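# Four arms lay a jointed cable runway on supports

## Task

Place the jointed cable runway so it lies across all three of its supports, sitting between each support's lugs, with one of its ends resting on the tall support. Then release it and move the arms away. It only counts if the runway stays there unaided after the robots have let go.

## Robot and tools

SETUP. Four identical i2rt Big YAM arms, named arm1, arm2, arm3 and arm4. Each has six joints, a two-finger gripper and a wrist camera (arm1_cam_wrist to arm4_cam_wrist). Two fixed room cameras are cam_high and cam_low. With joints 1 and 6 at zero and the hand level and facing forward, the wrist camera rides on top of the hand looking toward the fingertips. The hand reaches roughly 1.0 m out from the joint 1 axis at full extension.

FRAME. There is one shared scene frame with its origin on the floor and +z up. The hand point is midway between the fingertips; its z axis runs along the fingers and the fingers close along its y axis. No result prints the real foot poses of the arms.

JOINTS (all commands are absolute targets, never offsets; the value after the range is how close counts as reached):
- joint1_rad: -2.879 to 2.879, 0.045. Turns the arm about its base; positive is counter-clockwise seen from above; 0 points the arm the way its base faces.
- joint2_rad: 0 to 3.141, 0.14. Shoulder; 0 has the upper arm pointing back and about level; increasing lifts it up and then forward.
- joint3_rad: 0 to 3.019, 0.09. Elbow; 0 is folded flat against the upper arm; increasing opens it.
- joint4_rad: -1.692 to 1.57, 0.055. Hand pitch; positive tilts the fingers up.
- joint5_rad: -1.57 to 1.57, 0.03. Hand sideways swing; positive goes toward the arm's right.
- joint6_rad: -2.094 to 2.094, 0.035. Hand roll; positive is clockwise viewed from behind the hand.
- gripper_m: 0 to 0.093 metres, 0.003. Fingertip gap. Grip force tops out near 50 to 62 N per pad, lower on some grippers.

TOOLS.
execute_actions: argument "actions" is a list holding exactly one action or nothing. The action is an object keyed by arm name; under each arm put "joints", an object mapping any of the joint names above to a target number (radians for joints, metres for gripper_m). You may name only some joints or some arms. Every commanded motion starts at once; they may finish at different moments, and each joint moves at its own pace, so the hand can sweep a wide curve between postures. An action runs at most 15 s. Optional "cameras": list of camera names, or ["all"]; omitted or null gives all, [] gives none. An empty actions list just reports state and images. Any unknown key, unknown camera or out-of-range number rejects the whole call and nothing moves. Example: {"actions":[{"arm1":{"joints":{"gripper_m":0.05}},"arm2":{"joints":{"joint1_rad":0.3}}}],"cameras":["cam_high"]}.
wait: "seconds" from 0 to 10; commands nothing new, the scene keeps running, then returns state and images.
zoom_image: "camera" plus "region" [x0, y0, x1, y1] in pixels, origin at the top-left, no larger than 504 by 504; only cameras whose full image came back in the latest result can be zoomed.
finished_scene: "scene" is the integer number of the scene being closed; it is final and the result reports whether the goal was met and gives the next task. Replying without any tool call ends everything.

READING RESULTS. Each result lists robot states and one image per requested camera, in the order given on the "pictures" line. joint_positions holds actual joint values. joint_status tells how each motion from the last accepted action ended: "off_target" means it stopped short and may still be pushing. After "contact_stop" or "time_out" the joint holds where it stopped, but a timed-out joint may keep a target (the old one, or one at most 0.375, 0.375, 0.113, 0.225, 0.075, 0.3 rad away for joints 1 to 6) and push toward it, moving on its own if the obstacle clears; on_its_own lists such joints, and its "held at" is a target, not a position. Commanding a joint to its reported position relieves the push. "joint command not followed" (often with a "cause:" line) means a self/inter-arm clearance check blocked that arm's joint targets; its gripper target still runs, blocked joints read "not_followed", and the arm may retry those targets on later actions until given passable ones. Empty calls never show that line. Joints or arms left out of an action may still be driving toward earlier targets. Very small target changes may produce no motion. A joint carrying a load droops after it is raised. If a result reports a stop, later motion calls in that same reply are skipped.

CAUTIONS. Nothing may be knocked out of the work area or onto the floor. Arms pressing hard against each other fails and ends the run; hard impacts can too. The clearance check may react late and ignores fingers, gripper housings and wrist cameras, and no state line reports arm-to-arm contact. Contact through a carried object is not counted. Arms do not stop on contact and can push very hard; sustained pushing or holding loads heats motors. A MOTOR HOT warning appears from 85 °C; at 100 °C that arm's motors and gripper go limp until cooled (OVER-TEMPERATURE FAULT), the arm drops, and unreached keys read "limit_stop_at_motor_heat", so resend those targets. Some heat persists into the next scene. The robots hold the last command while you compose a reply, and longer replies mean more elapsed time. Avoid drops, slips, slams and hard shoves; less robot motion time is better. Arms act independently, so a stalled arm does not pause the others.

Each tool is called as name([rows], argument=value, ...), one row to a line, values as JSON.

## Session

execute_actions(actions=[])

Scene clock: 0.00 s.
arm1.joint_positions: joint1_rad=-0.418 joint2_rad=+0.593 joint3_rad=+1.366 joint4_rad=-1.387 joint5_rad=+0.228 joint6_rad=+0.157 gripper_m=+0.095
arm1.joint_status: not commanded
arm1.hand: x=-0.9325 y=-0.3230 z=+1.5253 quat_wxyz=(-0.440, -0.268, -0.846, +0.140) (m; scene frame)
arm2.joint_positions: joint1_rad=-0.422 joint2_rad=+0.640 joint3_rad=+1.330 joint4_rad=-1.170 joint5_rad=-0.254 joint6_rad=-0.244 gripper_m=+0.094
arm2.joint_status: not commanded
arm2.hand: x=-0.1466 y=-0.4116 z=+1.5532 quat_wxyz=(-0.430, +0.566, -0.638, -0.295) (m; scene frame)
arm3.joint_positions: joint1_rad=-0.426 joint2_rad=+0.618 joint3_rad=+1.395 joint4_rad=-1.163 joint5_rad=+0.156 joint6_rad=-0.013 gripper_m=+0.095
arm3.joint_status: not commanded
arm3.hand: x=+0.0958 y=+0.0958 z=+1.6161 quat_wxyz=(-0.280, -0.683, -0.460, +0.493) (m; scene frame)
arm4.joint_positions: joint1_rad=+0.342 joint2_rad=+0.626 joint3_rad=+1.375 joint4_rad=-1.321 joint5_rad=-0.009 joint6_rad=-0.182 gripper_m=+0.094
arm4.joint_status: not commanded
arm4.hand: x=+0.9025 y=-0.2330 z=+1.5398 quat_wxyz=(-0.050, -0.841, -0.258, +0.473) (m; scene frame)
pictures: arm1_cam_wrist, arm2_cam_wrist, arm3_cam_wrist, arm4_cam_wrist, cam_high, cam_low
Images, in order (width x height): arm1_cam_wrist 616x616, arm2_cam_wrist 616x616, arm3_cam_wrist 616x616, arm4_cam_wrist 616x616, cam_high 896x504, cam_low 896x504.

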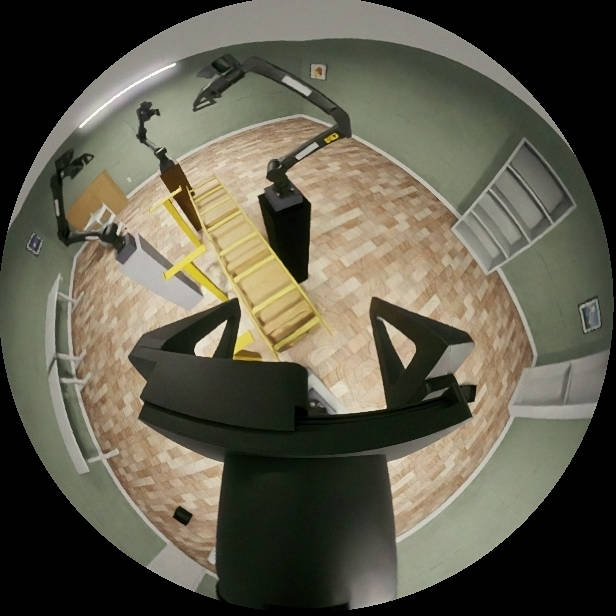

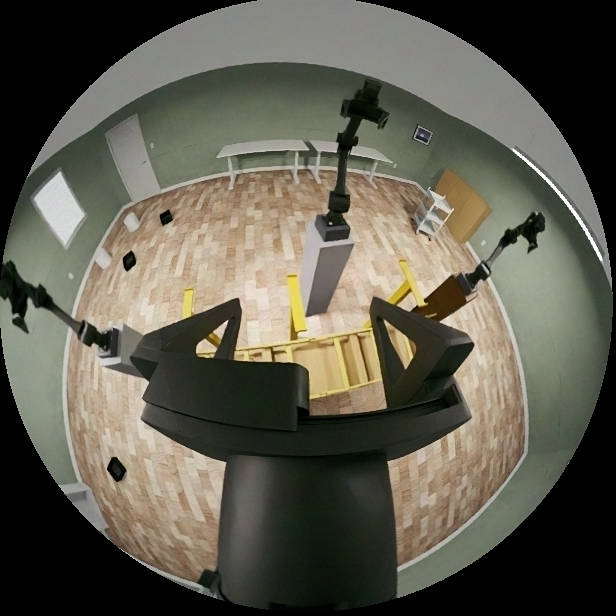

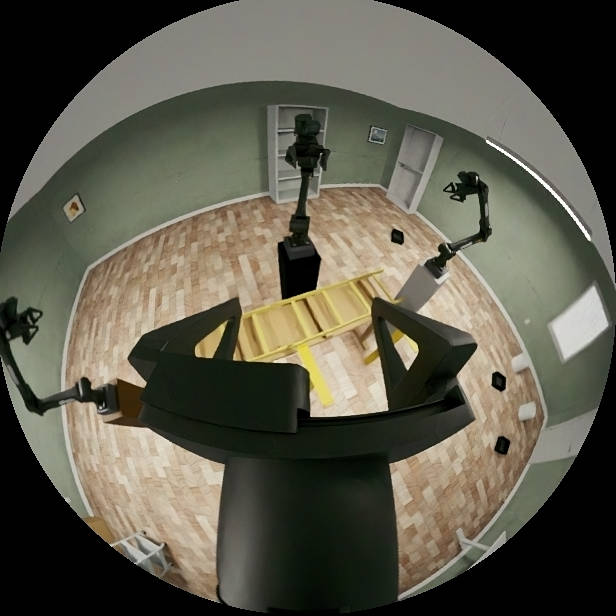

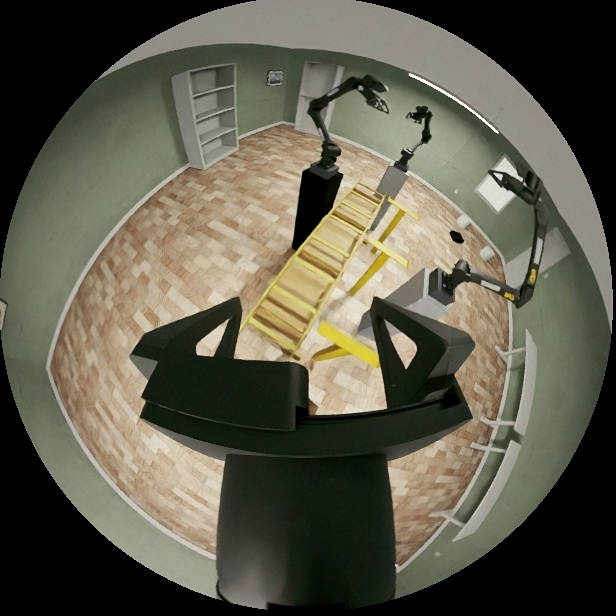

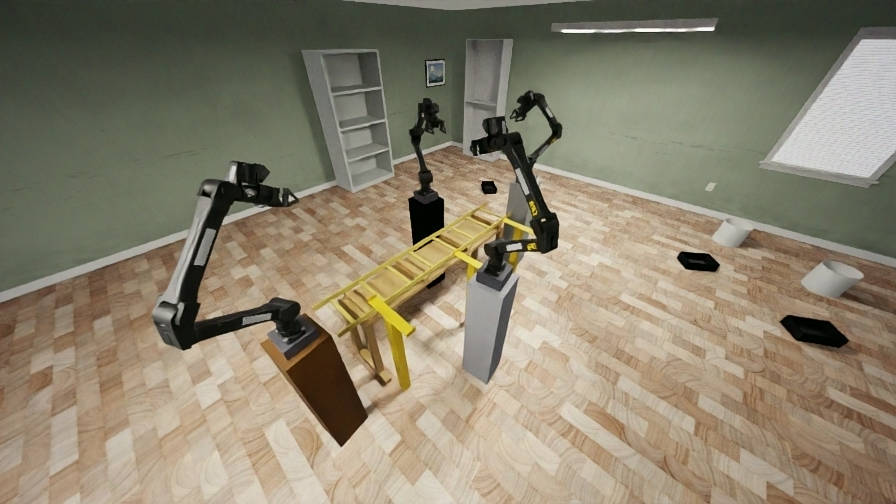

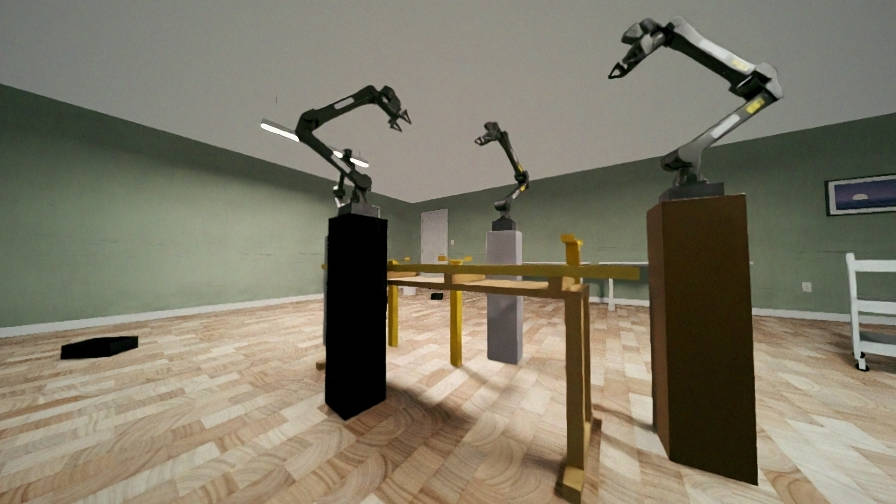

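zoom_image(camera="cam_high", region=[280, 160, 600, 420])

zoom_image(camera="cam_low", region=[290, 180, 690, 400])

zoom_image(camera="arm4_cam_wrist", region=[220, 150, 460, 390])

zoom_image(camera="arm1_cam_wrist", region=[130, 150, 370, 390])

Region (280, 160, 600, 420) of cam_high's 896x504 image, scaled by 1.575, with more detail than that image has; it fills the top 410 rows of this view, and the rest is white.

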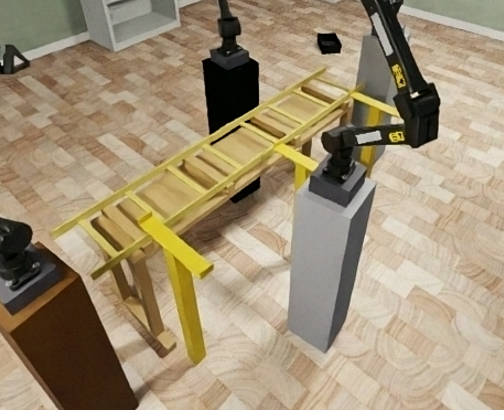

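Region (290, 180, 690, 400) of cam_low's 896x504 image, scaled by 1.260, with more detail than that image has; it fills the top 277 rows of this view, and the rest is white.

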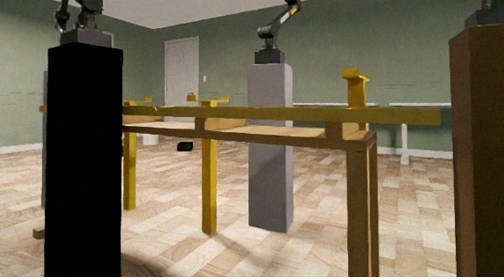

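Region (220, 150, 460, 390) of arm4_cam_wrist's 616x616 image, scaled by 2.100, with more detail than that image has.

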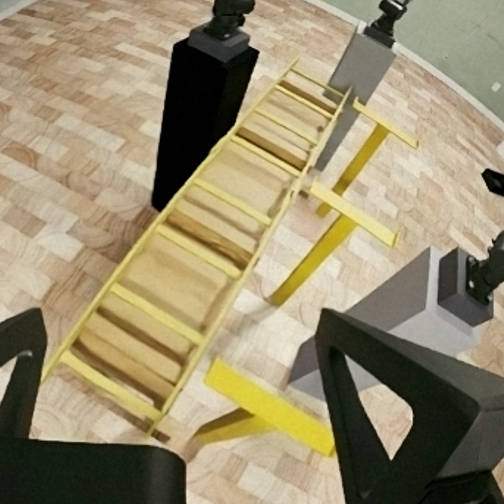

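Region (130, 150, 370, 390) of arm1_cam_wrist's 616x616 image, scaled by 2.100, with more detail than that image has.

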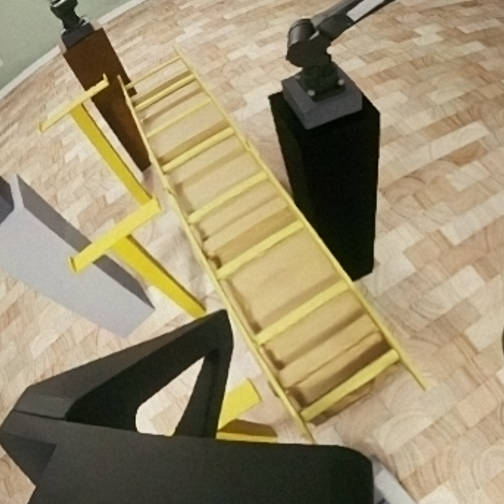

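execute_actions([
  {"arm1":{"joints":{"joint5_rad":0,"joint6_rad":0}},"arm2":{"joints":{"joint5_rad":0,"joint6_rad":0}},"arm3":{"joints":{"joint5_rad":0,"joint6_rad":0}},"arm4":{"joints":{"joint5_rad":0,"joint6_rad":0}}},
], cameras=[])

execute_actions([
  {"arm1":{"joints":{"joint1_rad":0}},"arm2":{"joints":{"joint1_rad":0}},"arm3":{"joints":{"joint1_rad":0}},"arm4":{"joints":{"joint1_rad":0}}},
], cameras=[])

execute_actions([
  {"arm1":{"joints":{"joint2_rad":1.0}},"arm2":{"joints":{"joint3_rad":0.9}},"arm3":{"joints":{"joint4_rad":-0.6}},"arm4":{"joints":{"joint2_rad":1.0,"joint3_rad":0.9}}},
], cameras=["cam_high"])

Scene clock: 13.23 s.
arm1.joint_positions: joint1_rad=-0.418 joint2_rad=+0.593 joint3_rad=+1.366 joint4_rad=-1.387 joint5_rad=+0.004 joint6_rad=+0.010 gripper_m=+0.095
arm1.joint_status: all done
arm1.hand: x=-0.9165 y=-0.2883 z=+1.5228 quat_wxyz=(-0.448, -0.156, -0.877, +0.075) (m; scene frame)
arm2.joint_positions: joint1_rad=-0.422 joint2_rad=+0.640 joint3_rad=+1.330 joint4_rad=-1.170 joint5_rad=-0.003 joint6_rad=-0.011 gripper_m=+0.094
arm2.joint_status: all done
arm2.hand: x=-0.1072 y=-0.4287 z=+1.5510 quat_wxyz=(-0.449, +0.435, -0.738, -0.252) (m; scene frame)
arm3.joint_positions: joint1_rad=-0.426 joint2_rad=+0.618 joint3_rad=+1.395 joint4_rad=-1.163 joint5_rad=+0.004 joint6_rad=-0.008 gripper_m=+0.095
arm3.joint_status: all done
arm3.hand: x=+0.1201 y=+0.0864 z=+1.6153 quat_wxyz=(-0.332, -0.661, -0.494, +0.456) (m; scene frame)
arm4.joint_positions: joint1_rad=+0.342 joint2_rad=+0.626 joint3_rad=+1.375 joint4_rad=-1.321 joint5_rad=-0.002 joint6_rad=-0.016 gripper_m=+0.094
arm4.joint_status: all done
arm4.hand: x=+0.9021 y=-0.2319 z=+1.5398 quat_wxyz=(-0.086, -0.860, -0.185, +0.468) (m; scene frame)
pictures: none
No camera images: the call's "cameras" was empty. Leave "cameras" out to get every camera's image.

Scene clock: 14.30 s.
arm1.joint_positions: joint1_rad=-0.011 joint2_rad=+0.593 joint3_rad=+1.366 joint4_rad=-1.387 joint5_rad=+0.003 joint6_rad=+0.009 gripper_m=+0.095
arm1.joint_status: all done
arm1.hand: x=-0.9040 y=-0.1997 z=+1.5234 quat_wxyz=(-0.455, +0.024, -0.890, -0.020) (m; scene frame)
arm2.joint_positions: joint1_rad=-0.008 joint2_rad=+0.640 joint3_rad=+1.330 joint4_rad=-1.170 joint5_rad=-0.001 joint6_rad=-0.009 gripper_m=+0.094
arm2.joint_status: all done
arm2.hand: x=-0.2127 y=-0.3940 z=+1.5501 quat_wxyz=(-0.386, +0.577, -0.635, -0.339) (m; scene frame)
arm3.joint_positions: joint1_rad=-0.010 joint2_rad=+0.618 joint3_rad=+1.395 joint4_rad=-1.163 joint5_rad=+0.003 joint6_rad=-0.007 gripper_m=+0.095
arm3.joint_status: all done
arm3.hand: x=+0.2244 y=+0.0771 z=+1.6146 quat_wxyz=(-0.418, -0.544, -0.622, +0.378) (m; scene frame)
arm4.joint_positions: joint1_rad=+0.012 joint2_rad=+0.626 joint3_rad=+1.375 joint4_rad=-1.321 joint5_rad=-0.001 joint6_rad=-0.015 gripper_m=+0.094
arm4.joint_status: all done
arm4.hand: x=+0.8836 y=-0.1546 z=+1.5409 quat_wxyz=(-0.007, -0.877, -0.041, +0.478) (m; scene frame)
pictures: none
No camera images: the call's "cameras" was empty. Leave "cameras" out to get every camera's image.

Scene clock: 15.67 s.
arm1.joint_positions: joint1_rad=-0.011 joint2_rad=+1.004 joint3_rad=+1.366 joint4_rad=-1.387 joint5_rad=+0.003 joint6_rad=+0.009 gripper_m=+0.095
arm1.joint_status: all done
arm1.hand: x=-0.7654 y=-0.1891 z=+1.4100 quat_wxyz=(-0.264, +0.028, -0.964, -0.013) (m; scene frame)
arm2.joint_positions: joint1_rad=-0.008 joint2_rad=+0.641 joint3_rad=+0.903 joint4_rad=-1.170 joint5_rad=-0.001 joint6_rad=-0.009 gripper_m=+0.094
arm2.joint_status: all done
arm2.hand: x=-0.2106 y=-0.3890 z=+1.3261 quat_wxyz=(-0.242, +0.636, -0.702, -0.210) (m; scene frame)
arm3.joint_positions: joint1_rad=-0.010 joint2_rad=+0.618 joint3_rad=+1.395 joint4_rad=-0.622 joint5_rad=+0.003 joint6_rad=-0.007 gripper_m=+0.095
arm3.joint_status: all done
arm3.hand: x=+0.2272 y=+0.0637 z=+1.7453 quat_wxyz=(-0.568, -0.424, -0.487, +0.511) (m; scene frame)
arm4.joint_positions: joint1_rad=+0.012 joint2_rad=+0.994 joint3_rad=+0.888 joint4_rad=-1.321 joint5_rad=-0.001 joint6_rad=-0.015 gripper_m=+0.094
arm4.joint_status: all done
arm4.hand: x=+0.8380 y=-0.1528 z=+1.2079 quat_wxyz=(+0.005, -0.997, -0.043, +0.071) (m; scene frame)
pictures: cam_high
Images, in order (width x height): cam_high 896x504.

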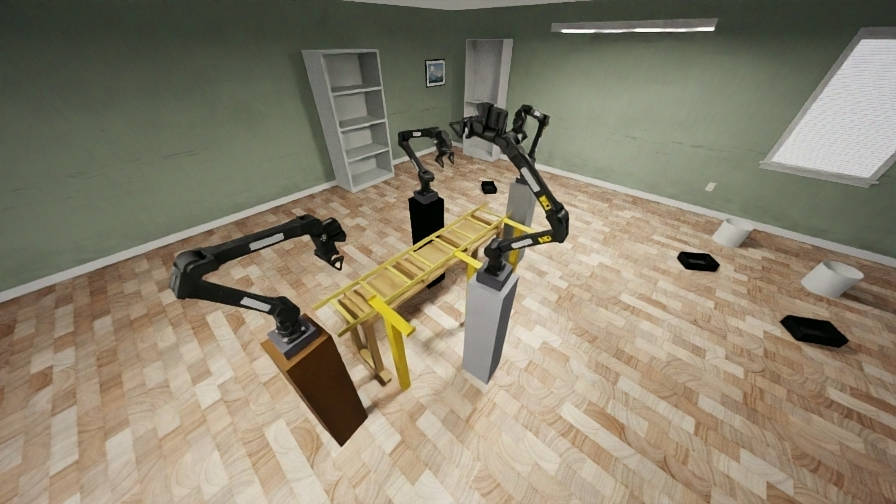

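execute_actions([
  {"arm1":{"joints":{"joint1_rad":-0.2,"joint2_rad":1.3,"joint3_rad":1.1,"joint4_rad":-1.3}},"arm2":{"joints":{"joint2_rad":1.0,"joint3_rad":1.0,"joint4_rad":-1.4}},"arm3":{"joints":{"joint1_rad":-0.2,"joint2_rad":1.3,"joint3_rad":1.3,"joint4_rad":-1.45}},"arm4":{"joints":{"joint1_rad":0.2,"joint2_rad":1.3,"joint3_rad":1.1,"joint4_rad":-1.3}}},
])

Scene clock: 36.97 s.
arm1.joint_positions: joint1_rad=-0.201 joint2_rad=+1.306 joint3_rad=+1.085 joint4_rad=-1.306 joint5_rad=+0.001 joint6_rad=+0.009 gripper_m=+0.095
arm1.joint_status: all done
arm1.hand: x=-0.7590 y=-0.2570 z=+1.1822 quat_wxyz=(-0.016, -0.065, -0.998, -0.002) (m; scene frame)
arm2.joint_positions: joint1_rad=-0.008 joint2_rad=+1.005 joint3_rad=+0.958 joint4_rad=-1.388 joint5_rad=-0.001 joint6_rad=-0.009 gripper_m=+0.094
arm2.joint_status: all done
arm2.hand: x=-0.2088 y=-0.3783 z=+1.2343 quat_wxyz=(-0.049, +0.669, -0.740, -0.039) (m; scene frame)
arm3.joint_positions: joint1_rad=-0.192 joint2_rad=+1.312 joint3_rad=+1.288 joint4_rad=-1.438 joint5_rad=+0.002 joint6_rad=-0.007 gripper_m=+0.095
arm3.joint_status: all done
arm3.hand: x=+0.1674 y=-0.0745 z=+1.2972 quat_wxyz=(-0.039, -0.724, -0.687, +0.048) (m; scene frame)
arm4.joint_positions: joint1_rad=+0.197 joint2_rad=+1.304 joint3_rad=+1.073 joint4_rad=-1.307 joint5_rad=+0.001 joint6_rad=-0.014 gripper_m=+0.094
arm4.joint_status: all done
arm4.hand: x=+0.7693 y=-0.2248 z=+1.1858 quat_wxyz=(+0.006, -0.991, -0.134, +0.014) (m; scene frame)
pictures: arm1_cam_wrist, arm2_cam_wrist, arm3_cam_wrist, arm4_cam_wrist, cam_high, cam_low
Images, in order (width x height): arm1_cam_wrist 616x616, arm2_cam_wrist 616x616, arm3_cam_wrist 616x616, arm4_cam_wrist 616x616, cam_high 896x504, cam_low 896x504.

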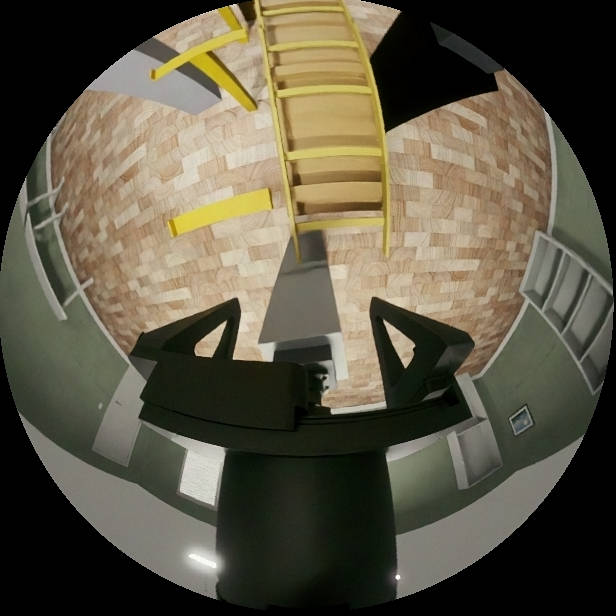

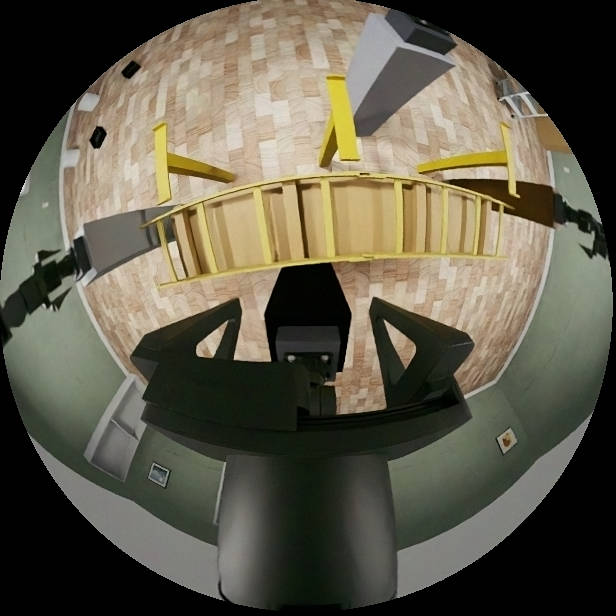

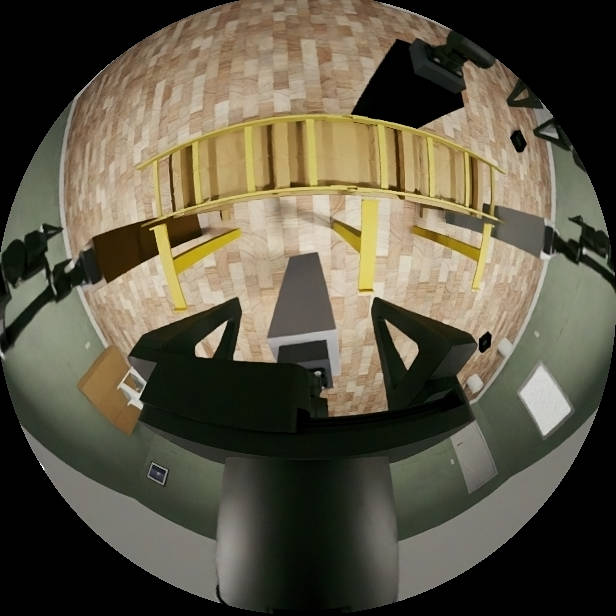

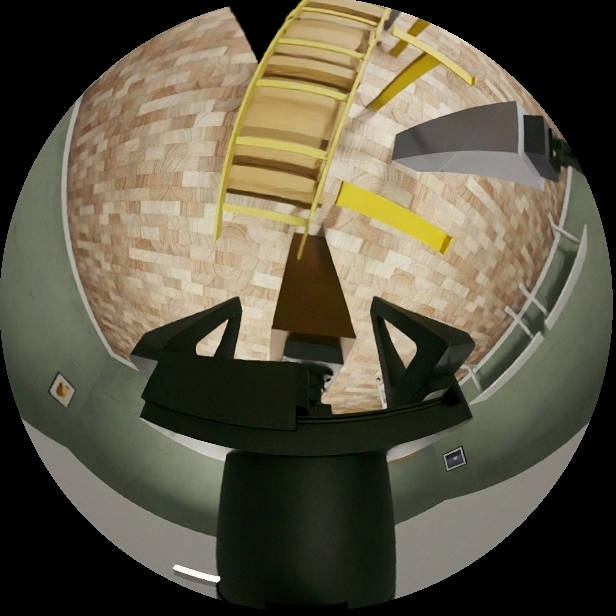

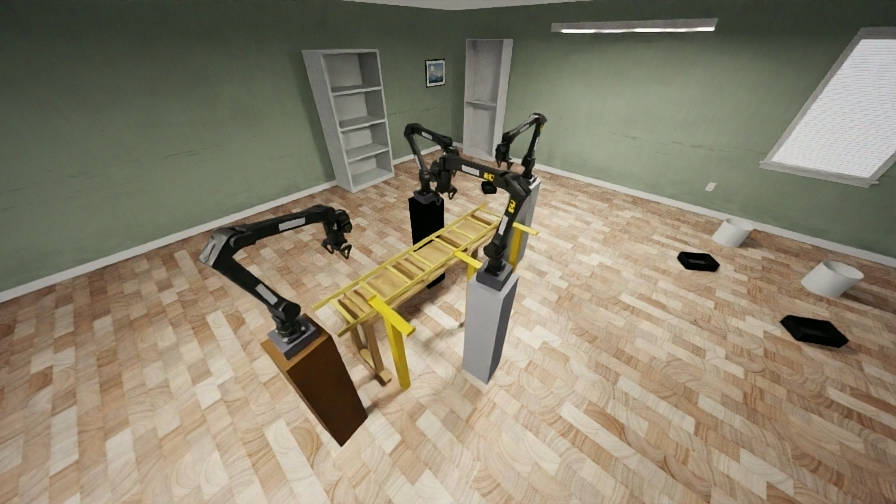

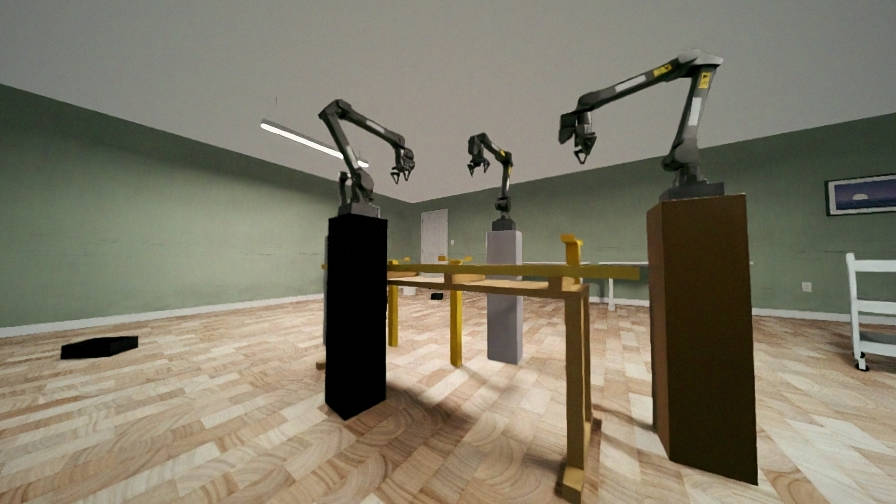

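zoom_image(camera="arm2_cam_wrist", region=[130, 60, 530, 310])

zoom_image(camera="arm3_cam_wrist", region=[120, 90, 520, 320])

zoom_image(camera="arm2_cam_wrist", region=[300, 150, 440, 280])

zoom_image(camera="cam_low", region=[380, 220, 660, 320])

Region (130, 60, 530, 310) of arm2_cam_wrist's 616x616 image, scaled by 1.260, with more detail than that image has; it fills the top 315 rows of this view, and the rest is white.

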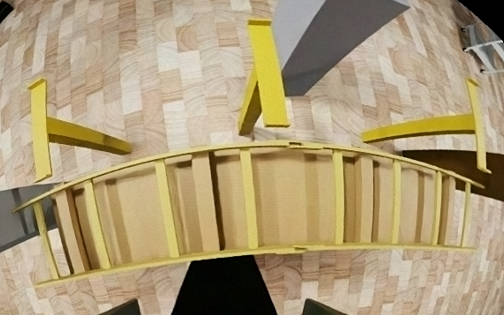

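Region (120, 90, 520, 320) of arm3_cam_wrist's 616x616 image, scaled by 1.260, with more detail than that image has; it fills the top 290 rows of this view, and the rest is white.

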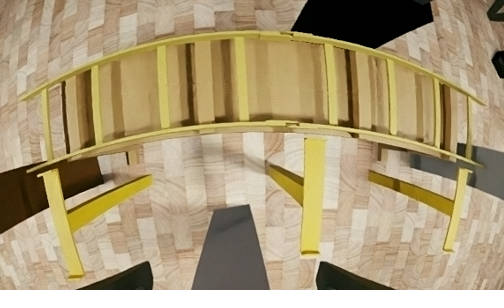

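Region (300, 150, 440, 280) of arm2_cam_wrist's 616x616 image, scaled by 3.600, with more detail than that image has; it fills the top 468 rows of this view, and the rest is white.

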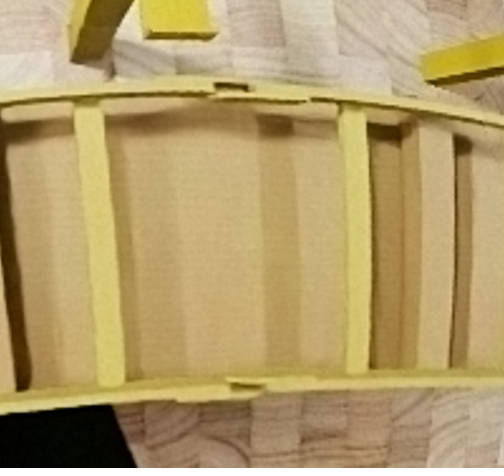

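Region (380, 220, 660, 320) of cam_low's 896x504 image, scaled by 1.800, with more detail than that image has; it fills the top 180 rows of this view, and the rest is white.

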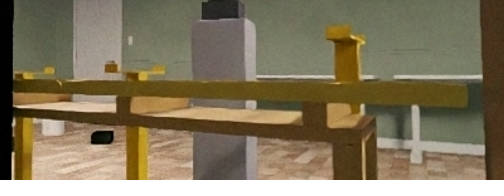

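execute_actions([
  {"arm1":{"joints":{"joint1_rad":-0.447,"joint2_rad":1.988,"joint3_rad":0.782,"joint4_rad":-0.365,"joint6_rad":-1.94}},"arm2":{"joints":{"joint1_rad":0.444,"joint2_rad":1.922,"joint3_rad":0.599,"joint4_rad":-0.248,"joint6_rad":0.339}},"arm3":{"joints":{"joint1_rad":0.106,"joint2_rad":2.461,"joint3_rad":1.742,"joint4_rad":-0.852,"joint6_rad":0.233}},"arm4":{"joints":{"joint1_rad":0.484,"joint2_rad":2.033,"joint3_rad":0.895,"joint4_rad":-0.433,"joint6_rad":-1.04}}},
])

Scene clock: 79.57 s.
arm1.joint_positions: joint1_rad=-0.453 joint2_rad=+1.982 joint3_rad=+0.778 joint4_rad=-0.375 joint5_rad=+0.001 joint6_rad=-1.930 gripper_m=+0.095
arm1.joint_status: all done
arm1.hand: x=-0.7872 y=-0.3446 z=+0.8454 quat_wxyz=(+0.004, +0.702, -0.712, -0.011) (m; scene frame)
arm2.joint_positions: joint1_rad=+0.440 joint2_rad=+1.910 joint3_rad=+0.599 joint4_rad=-0.261 joint5_rad=+0.000 joint6_rad=+0.329 gripper_m=+0.094
arm2.joint_status: all done
arm2.hand: x=-0.3416 y=-0.3791 z=+0.8586 quat_wxyz=(+0.002, +0.710, -0.704, +0.006) (m; scene frame)
arm3.joint_positions: joint1_rad=+0.117 joint2_rad=+2.476 joint3_rad=+1.724 joint4_rad=-0.862 joint5_rad=+0.001 joint6_rad=+0.225 gripper_m=+0.095
arm3.joint_status: all done
arm3.hand: x=+0.3435 y=-0.2934 z=+0.8428 quat_wxyz=(+0.016, -0.698, -0.716, -0.003) (m; scene frame)
arm4.joint_positions: joint1_rad=+0.486 joint2_rad=+2.026 joint3_rad=+0.895 joint4_rad=-0.448 joint5_rad=+0.000 joint6_rad=-1.024 gripper_m=+0.094
arm4.joint_status: all done
arm4.hand: x=+0.7742 y=-0.3395 z=+0.8529 quat_wxyz=(+0.004, -0.708, -0.706, -0.010) (m; scene frame)
pictures: arm1_cam_wrist, arm2_cam_wrist, arm3_cam_wrist, arm4_cam_wrist, cam_high, cam_low
Images, in order (width x height): arm1_cam_wrist 616x616, arm2_cam_wrist 616x616, arm3_cam_wrist 616x616, arm4_cam_wrist 616x616, cam_high 896x504, cam_low 896x504.

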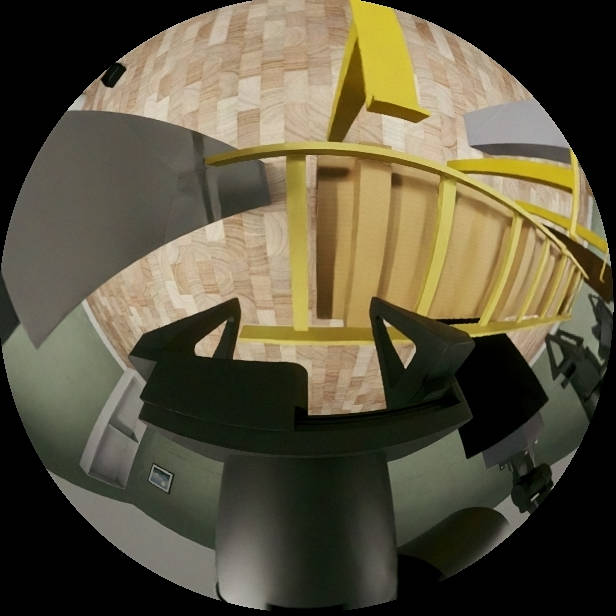

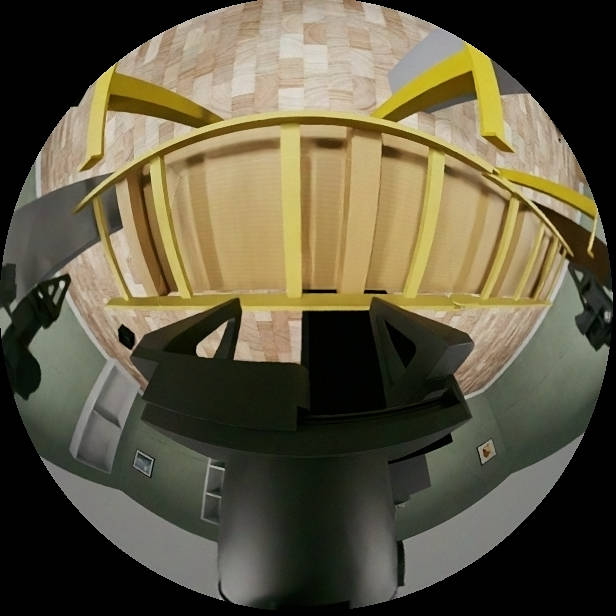

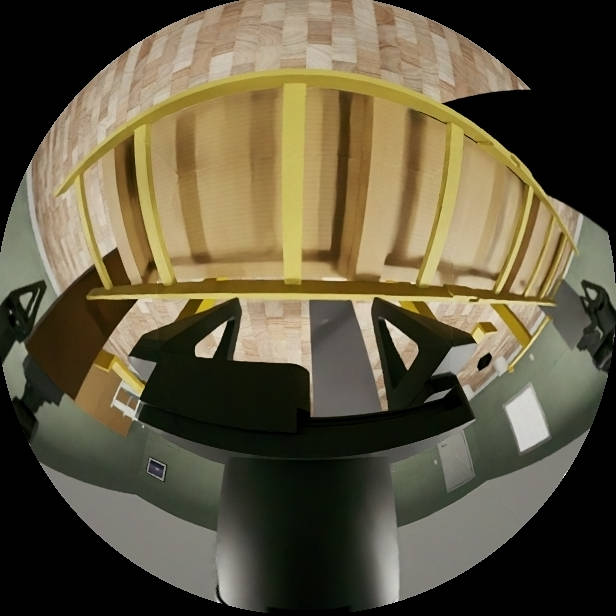

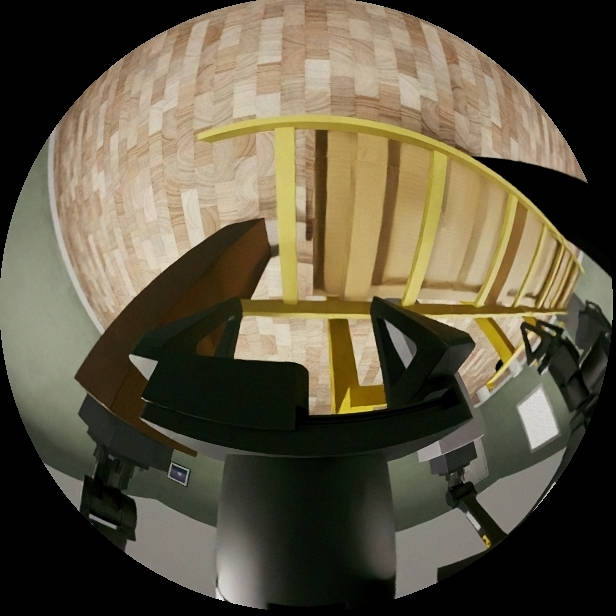

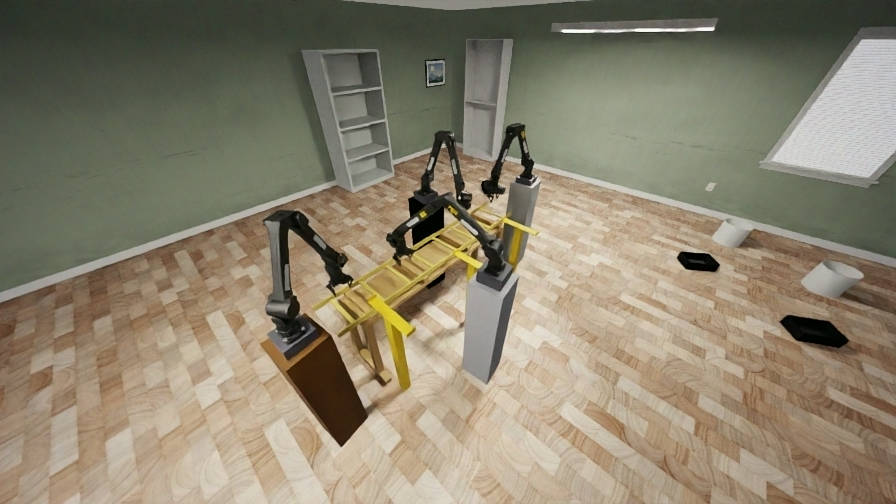

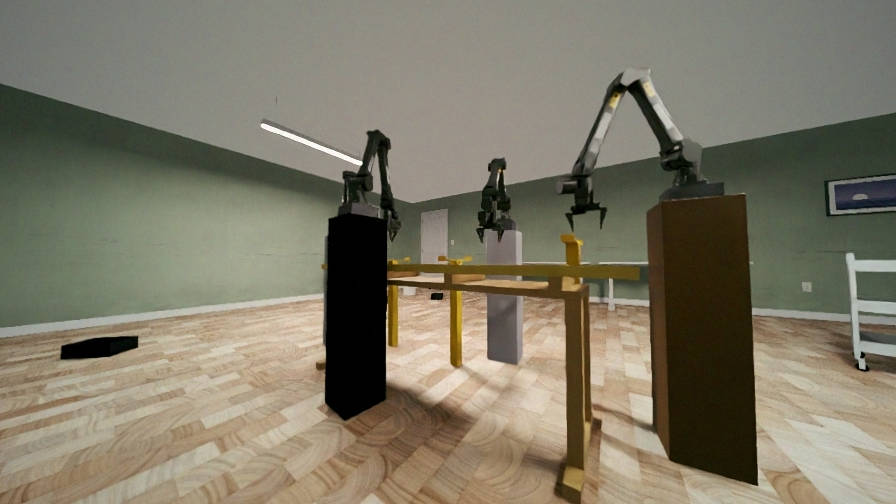

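execute_actions([
  {"arm1":{"joints":{"joint1_rad":-0.515,"joint2_rad":2.376,"joint3_rad":0.885,"joint4_rad":-0.075,"joint6_rad":-2.02}},"arm2":{"joints":{"joint1_rad":0.49,"joint2_rad":2.374,"joint3_rad":0.758,"joint4_rad":0.05,"joint6_rad":0.385}},"arm3":{"joints":{"joint1_rad":0.138,"joint2_rad":2.65,"joint3_rad":1.725,"joint4_rad":-0.63,"joint6_rad":0.275}},"arm4":{"joints":{"joint1_rad":0.521,"joint2_rad":2.385,"joint3_rad":0.956,"joint4_rad":-0.137,"joint6_rad":-1.0}}},
], cameras=["arm1_cam_wrist","arm2_cam_wrist","arm3_cam_wrist","arm4_cam_wrist","cam_low"])

Scene clock: 94.57 s.
arm1.joint_positions: joint1_rad=-0.511 joint2_rad=+2.389 joint3_rad=+0.882 joint4_rad=-0.085 joint5_rad=+0.001 joint6_rad=-2.010 gripper_m=+0.095
arm1.joint_status: all done
arm1.hand: x=-0.8032 y=-0.3605 z=+0.7101 quat_wxyz=(+0.005, +0.710, -0.704, -0.017) (m; scene frame)
arm2.joint_positions: joint1_rad=+0.484 joint2_rad=+2.374 joint3_rad=+0.755 joint4_rad=+0.037 joint5_rad=+0.000 joint6_rad=+0.375 gripper_m=+0.094
arm2.joint_status: all done
arm2.hand: x=-0.3574 y=-0.3759 z=+0.7257 quat_wxyz=(+0.004, +0.710, -0.705, +0.011) (m; scene frame)
arm3.joint_positions: joint1_rad=+0.128 joint2_rad=+2.667 joint3_rad=+1.717 joint4_rad=-0.643 joint5_rad=+0.001 joint6_rad=+0.267 gripper_m=+0.095
arm3.joint_status: all done
arm3.hand: x=+0.3433 y=-0.2705 z=+0.7249 quat_wxyz=(+0.007, -0.709, -0.705, +0.003) (m; scene frame)
arm4.joint_positions: joint1_rad=+0.510 joint2_rad=+2.387 joint3_rad=+0.948 joint4_rad=-0.151 joint5_rad=+0.000 joint6_rad=-1.016 gripper_m=+0.094
arm4.joint_status: all done
arm4.hand: x=+0.7966 y=-0.3350 z=+0.7194 quat_wxyz=(+0.003, -0.702, -0.712, -0.015) (m; scene frame)
pictures: arm1_cam_wrist, arm2_cam_wrist, arm3_cam_wrist, arm4_cam_wrist, cam_low
Images, in order (width x height): arm1_cam_wrist 616x616, arm2_cam_wrist 616x616, arm3_cam_wrist 616x616, arm4_cam_wrist 616x616, cam_low 896x504.

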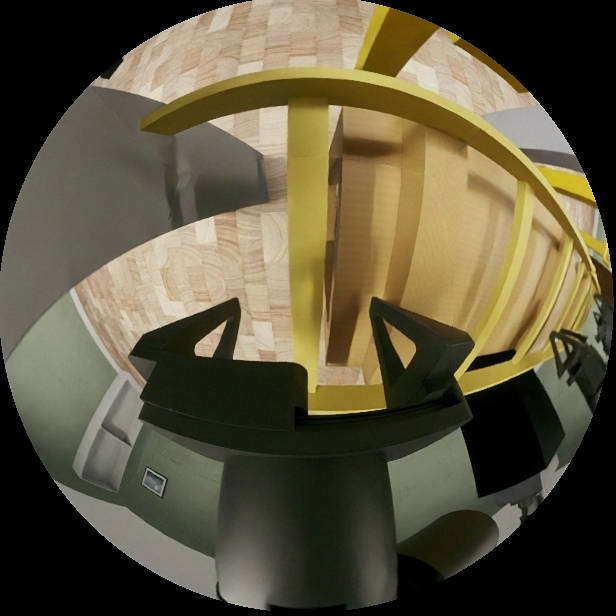

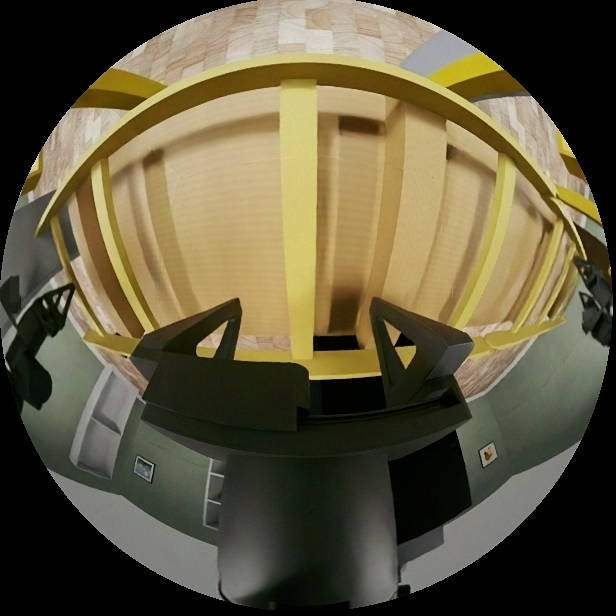

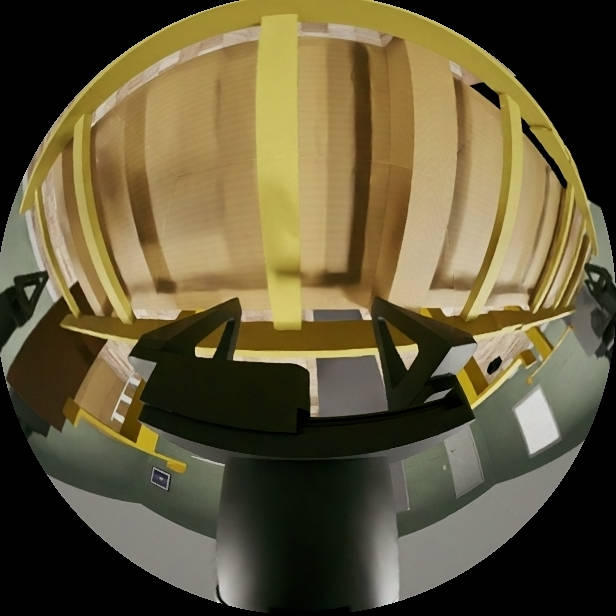

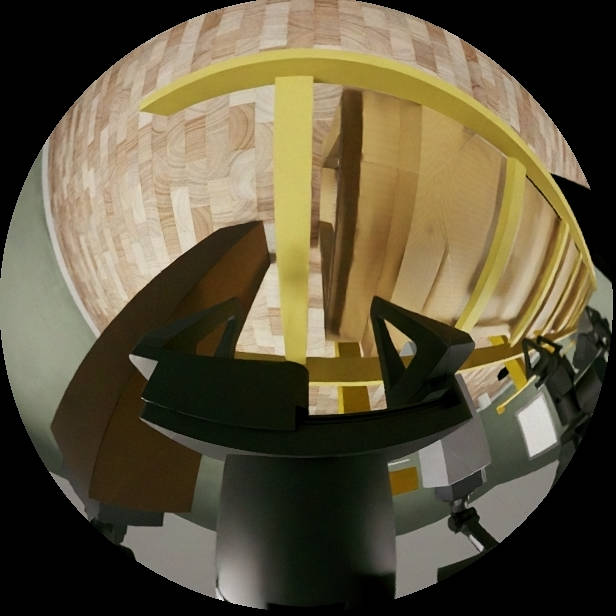

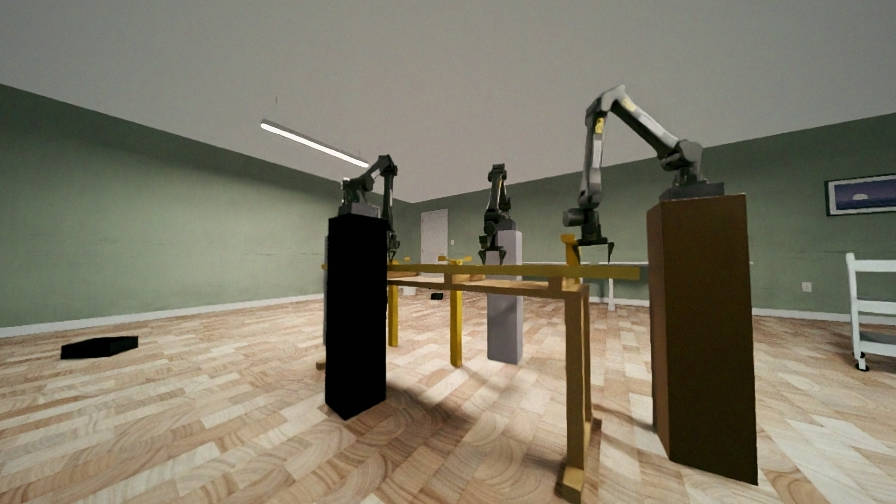

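execute_actions([
  {"arm1":{"joints":{"joint1_rad":-0.525,"joint2_rad":2.478,"joint3_rad":0.933,"joint4_rad":-0.002,"joint6_rad":-2.02}},"arm2":{"joints":{"joint1_rad":0.502,"joint2_rad":2.525,"joint3_rad":0.838,"joint4_rad":0.134,"joint6_rad":0.40}},"arm3":{"joints":{"joint1_rad":0.166,"joint2_rad":2.765,"joint3_rad":1.802,"joint4_rad":-0.592,"joint6_rad":0.285}},"arm4":{"joints":{"joint1_rad":0.54,"joint2_rad":2.503,"joint3_rad":0.996,"joint4_rad":-0.042,"joint6_rad":-1.0}}},
], cameras=["arm1_cam_wrist","arm2_cam_wrist","arm3_cam_wrist","arm4_cam_wrist","cam_low"])

Scene clock: 108.10 s.
arm1.joint_positions: joint1_rad=-0.511 joint2_rad=+2.475 joint3_rad=+0.935 joint4_rad=-0.009 joint5_rad=+0.001 joint6_rad=-2.011 gripper_m=+0.095
arm1.joint_status: all done
arm1.hand: x=-0.7902 y=-0.3665 z=+0.6810 quat_wxyz=(-0.002, +0.710, -0.704, +0.004) (m; scene frame)
arm2.joint_positions: joint1_rad=+0.491 joint2_rad=+2.516 joint3_rad=+0.838 joint4_rad=+0.126 joint5_rad=+0.000 joint6_rad=+0.390 gripper_m=+0.094
arm2.joint_status: all done
arm2.hand: x=-0.3636 y=-0.3661 z=+0.6798 quat_wxyz=(-0.001, +0.707, -0.708, -0.003) (m; scene frame)
arm3.joint_positions: joint1_rad=+0.162 joint2_rad=+2.758 joint3_rad=+1.776 joint4_rad=-0.600 joint5_rad=+0.001 joint6_rad=+0.277 gripper_m=+0.095
arm3.joint_status: all done
arm3.hand: x=+0.3635 y=-0.2667 z=+0.6836 quat_wxyz=(+0.003, -0.701, -0.713, +0.005) (m; scene frame)
arm4.joint_positions: joint1_rad=+0.528 joint2_rad=+2.496 joint3_rad=+0.994 joint4_rad=-0.055 joint5_rad=+0.000 joint6_rad=-1.015 gripper_m=+0.094
arm4.joint_status: all done
arm4.hand: x=+0.7963 y=-0.3430 z=+0.6806 quat_wxyz=(+0.006, -0.696, -0.718, +0.001) (m; scene frame)
pictures: arm1_cam_wrist, arm2_cam_wrist, arm3_cam_wrist, arm4_cam_wrist, cam_low
Images, in order (width x height): arm1_cam_wrist 616x616, arm2_cam_wrist 616x616, arm3_cam_wrist 616x616, arm4_cam_wrist 616x616, cam_low 896x504.

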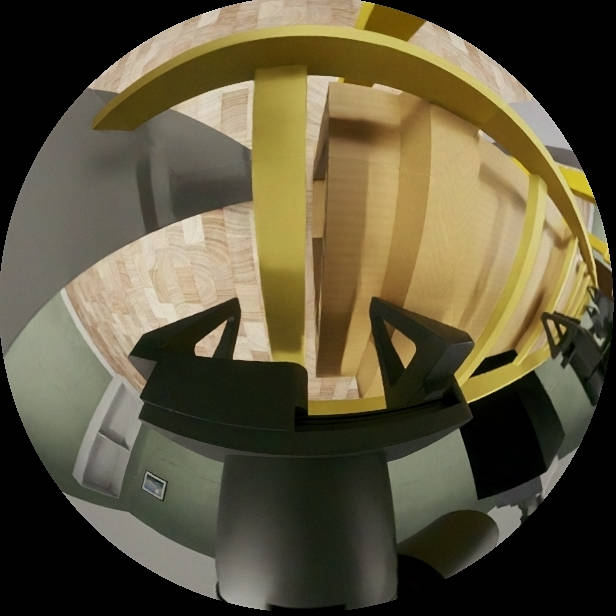

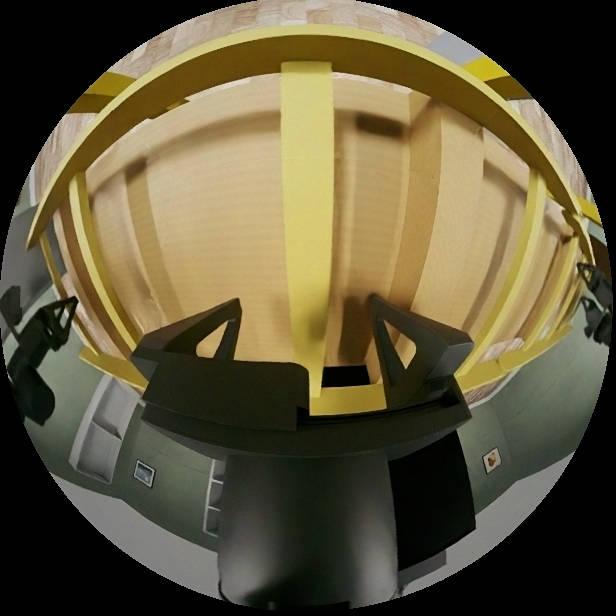

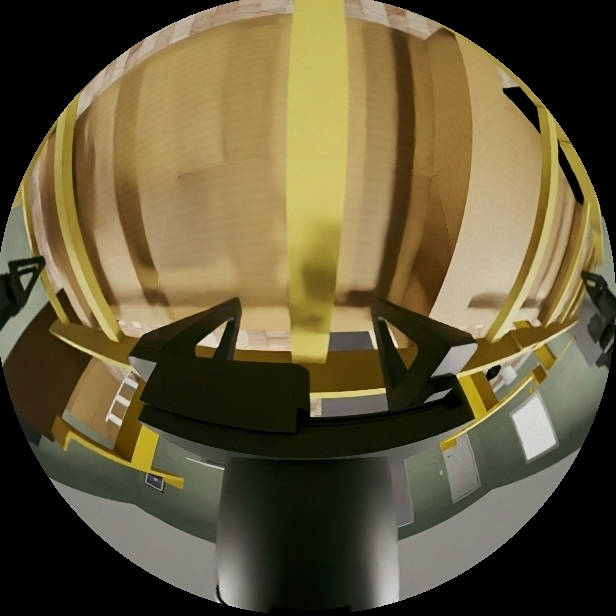

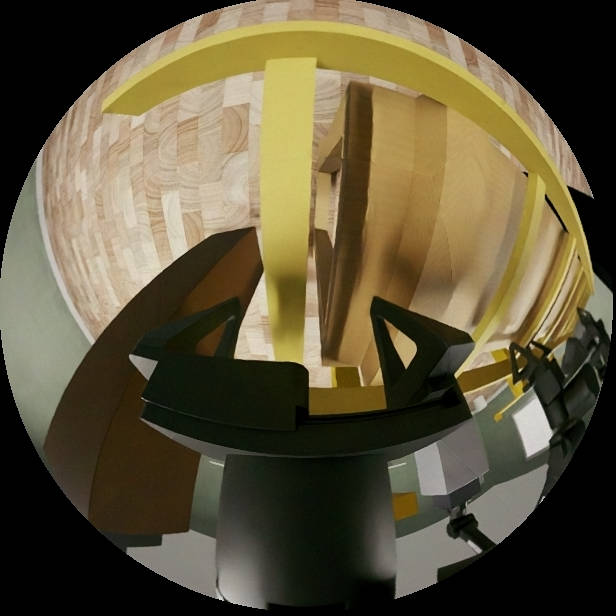

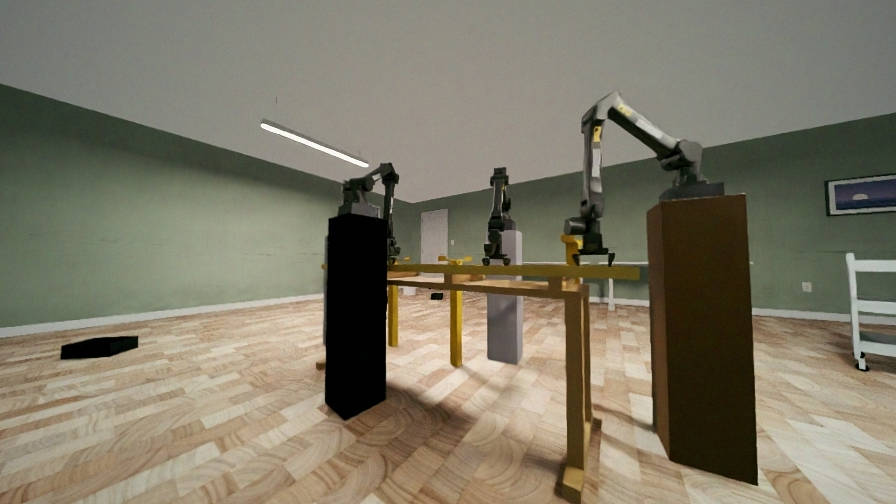

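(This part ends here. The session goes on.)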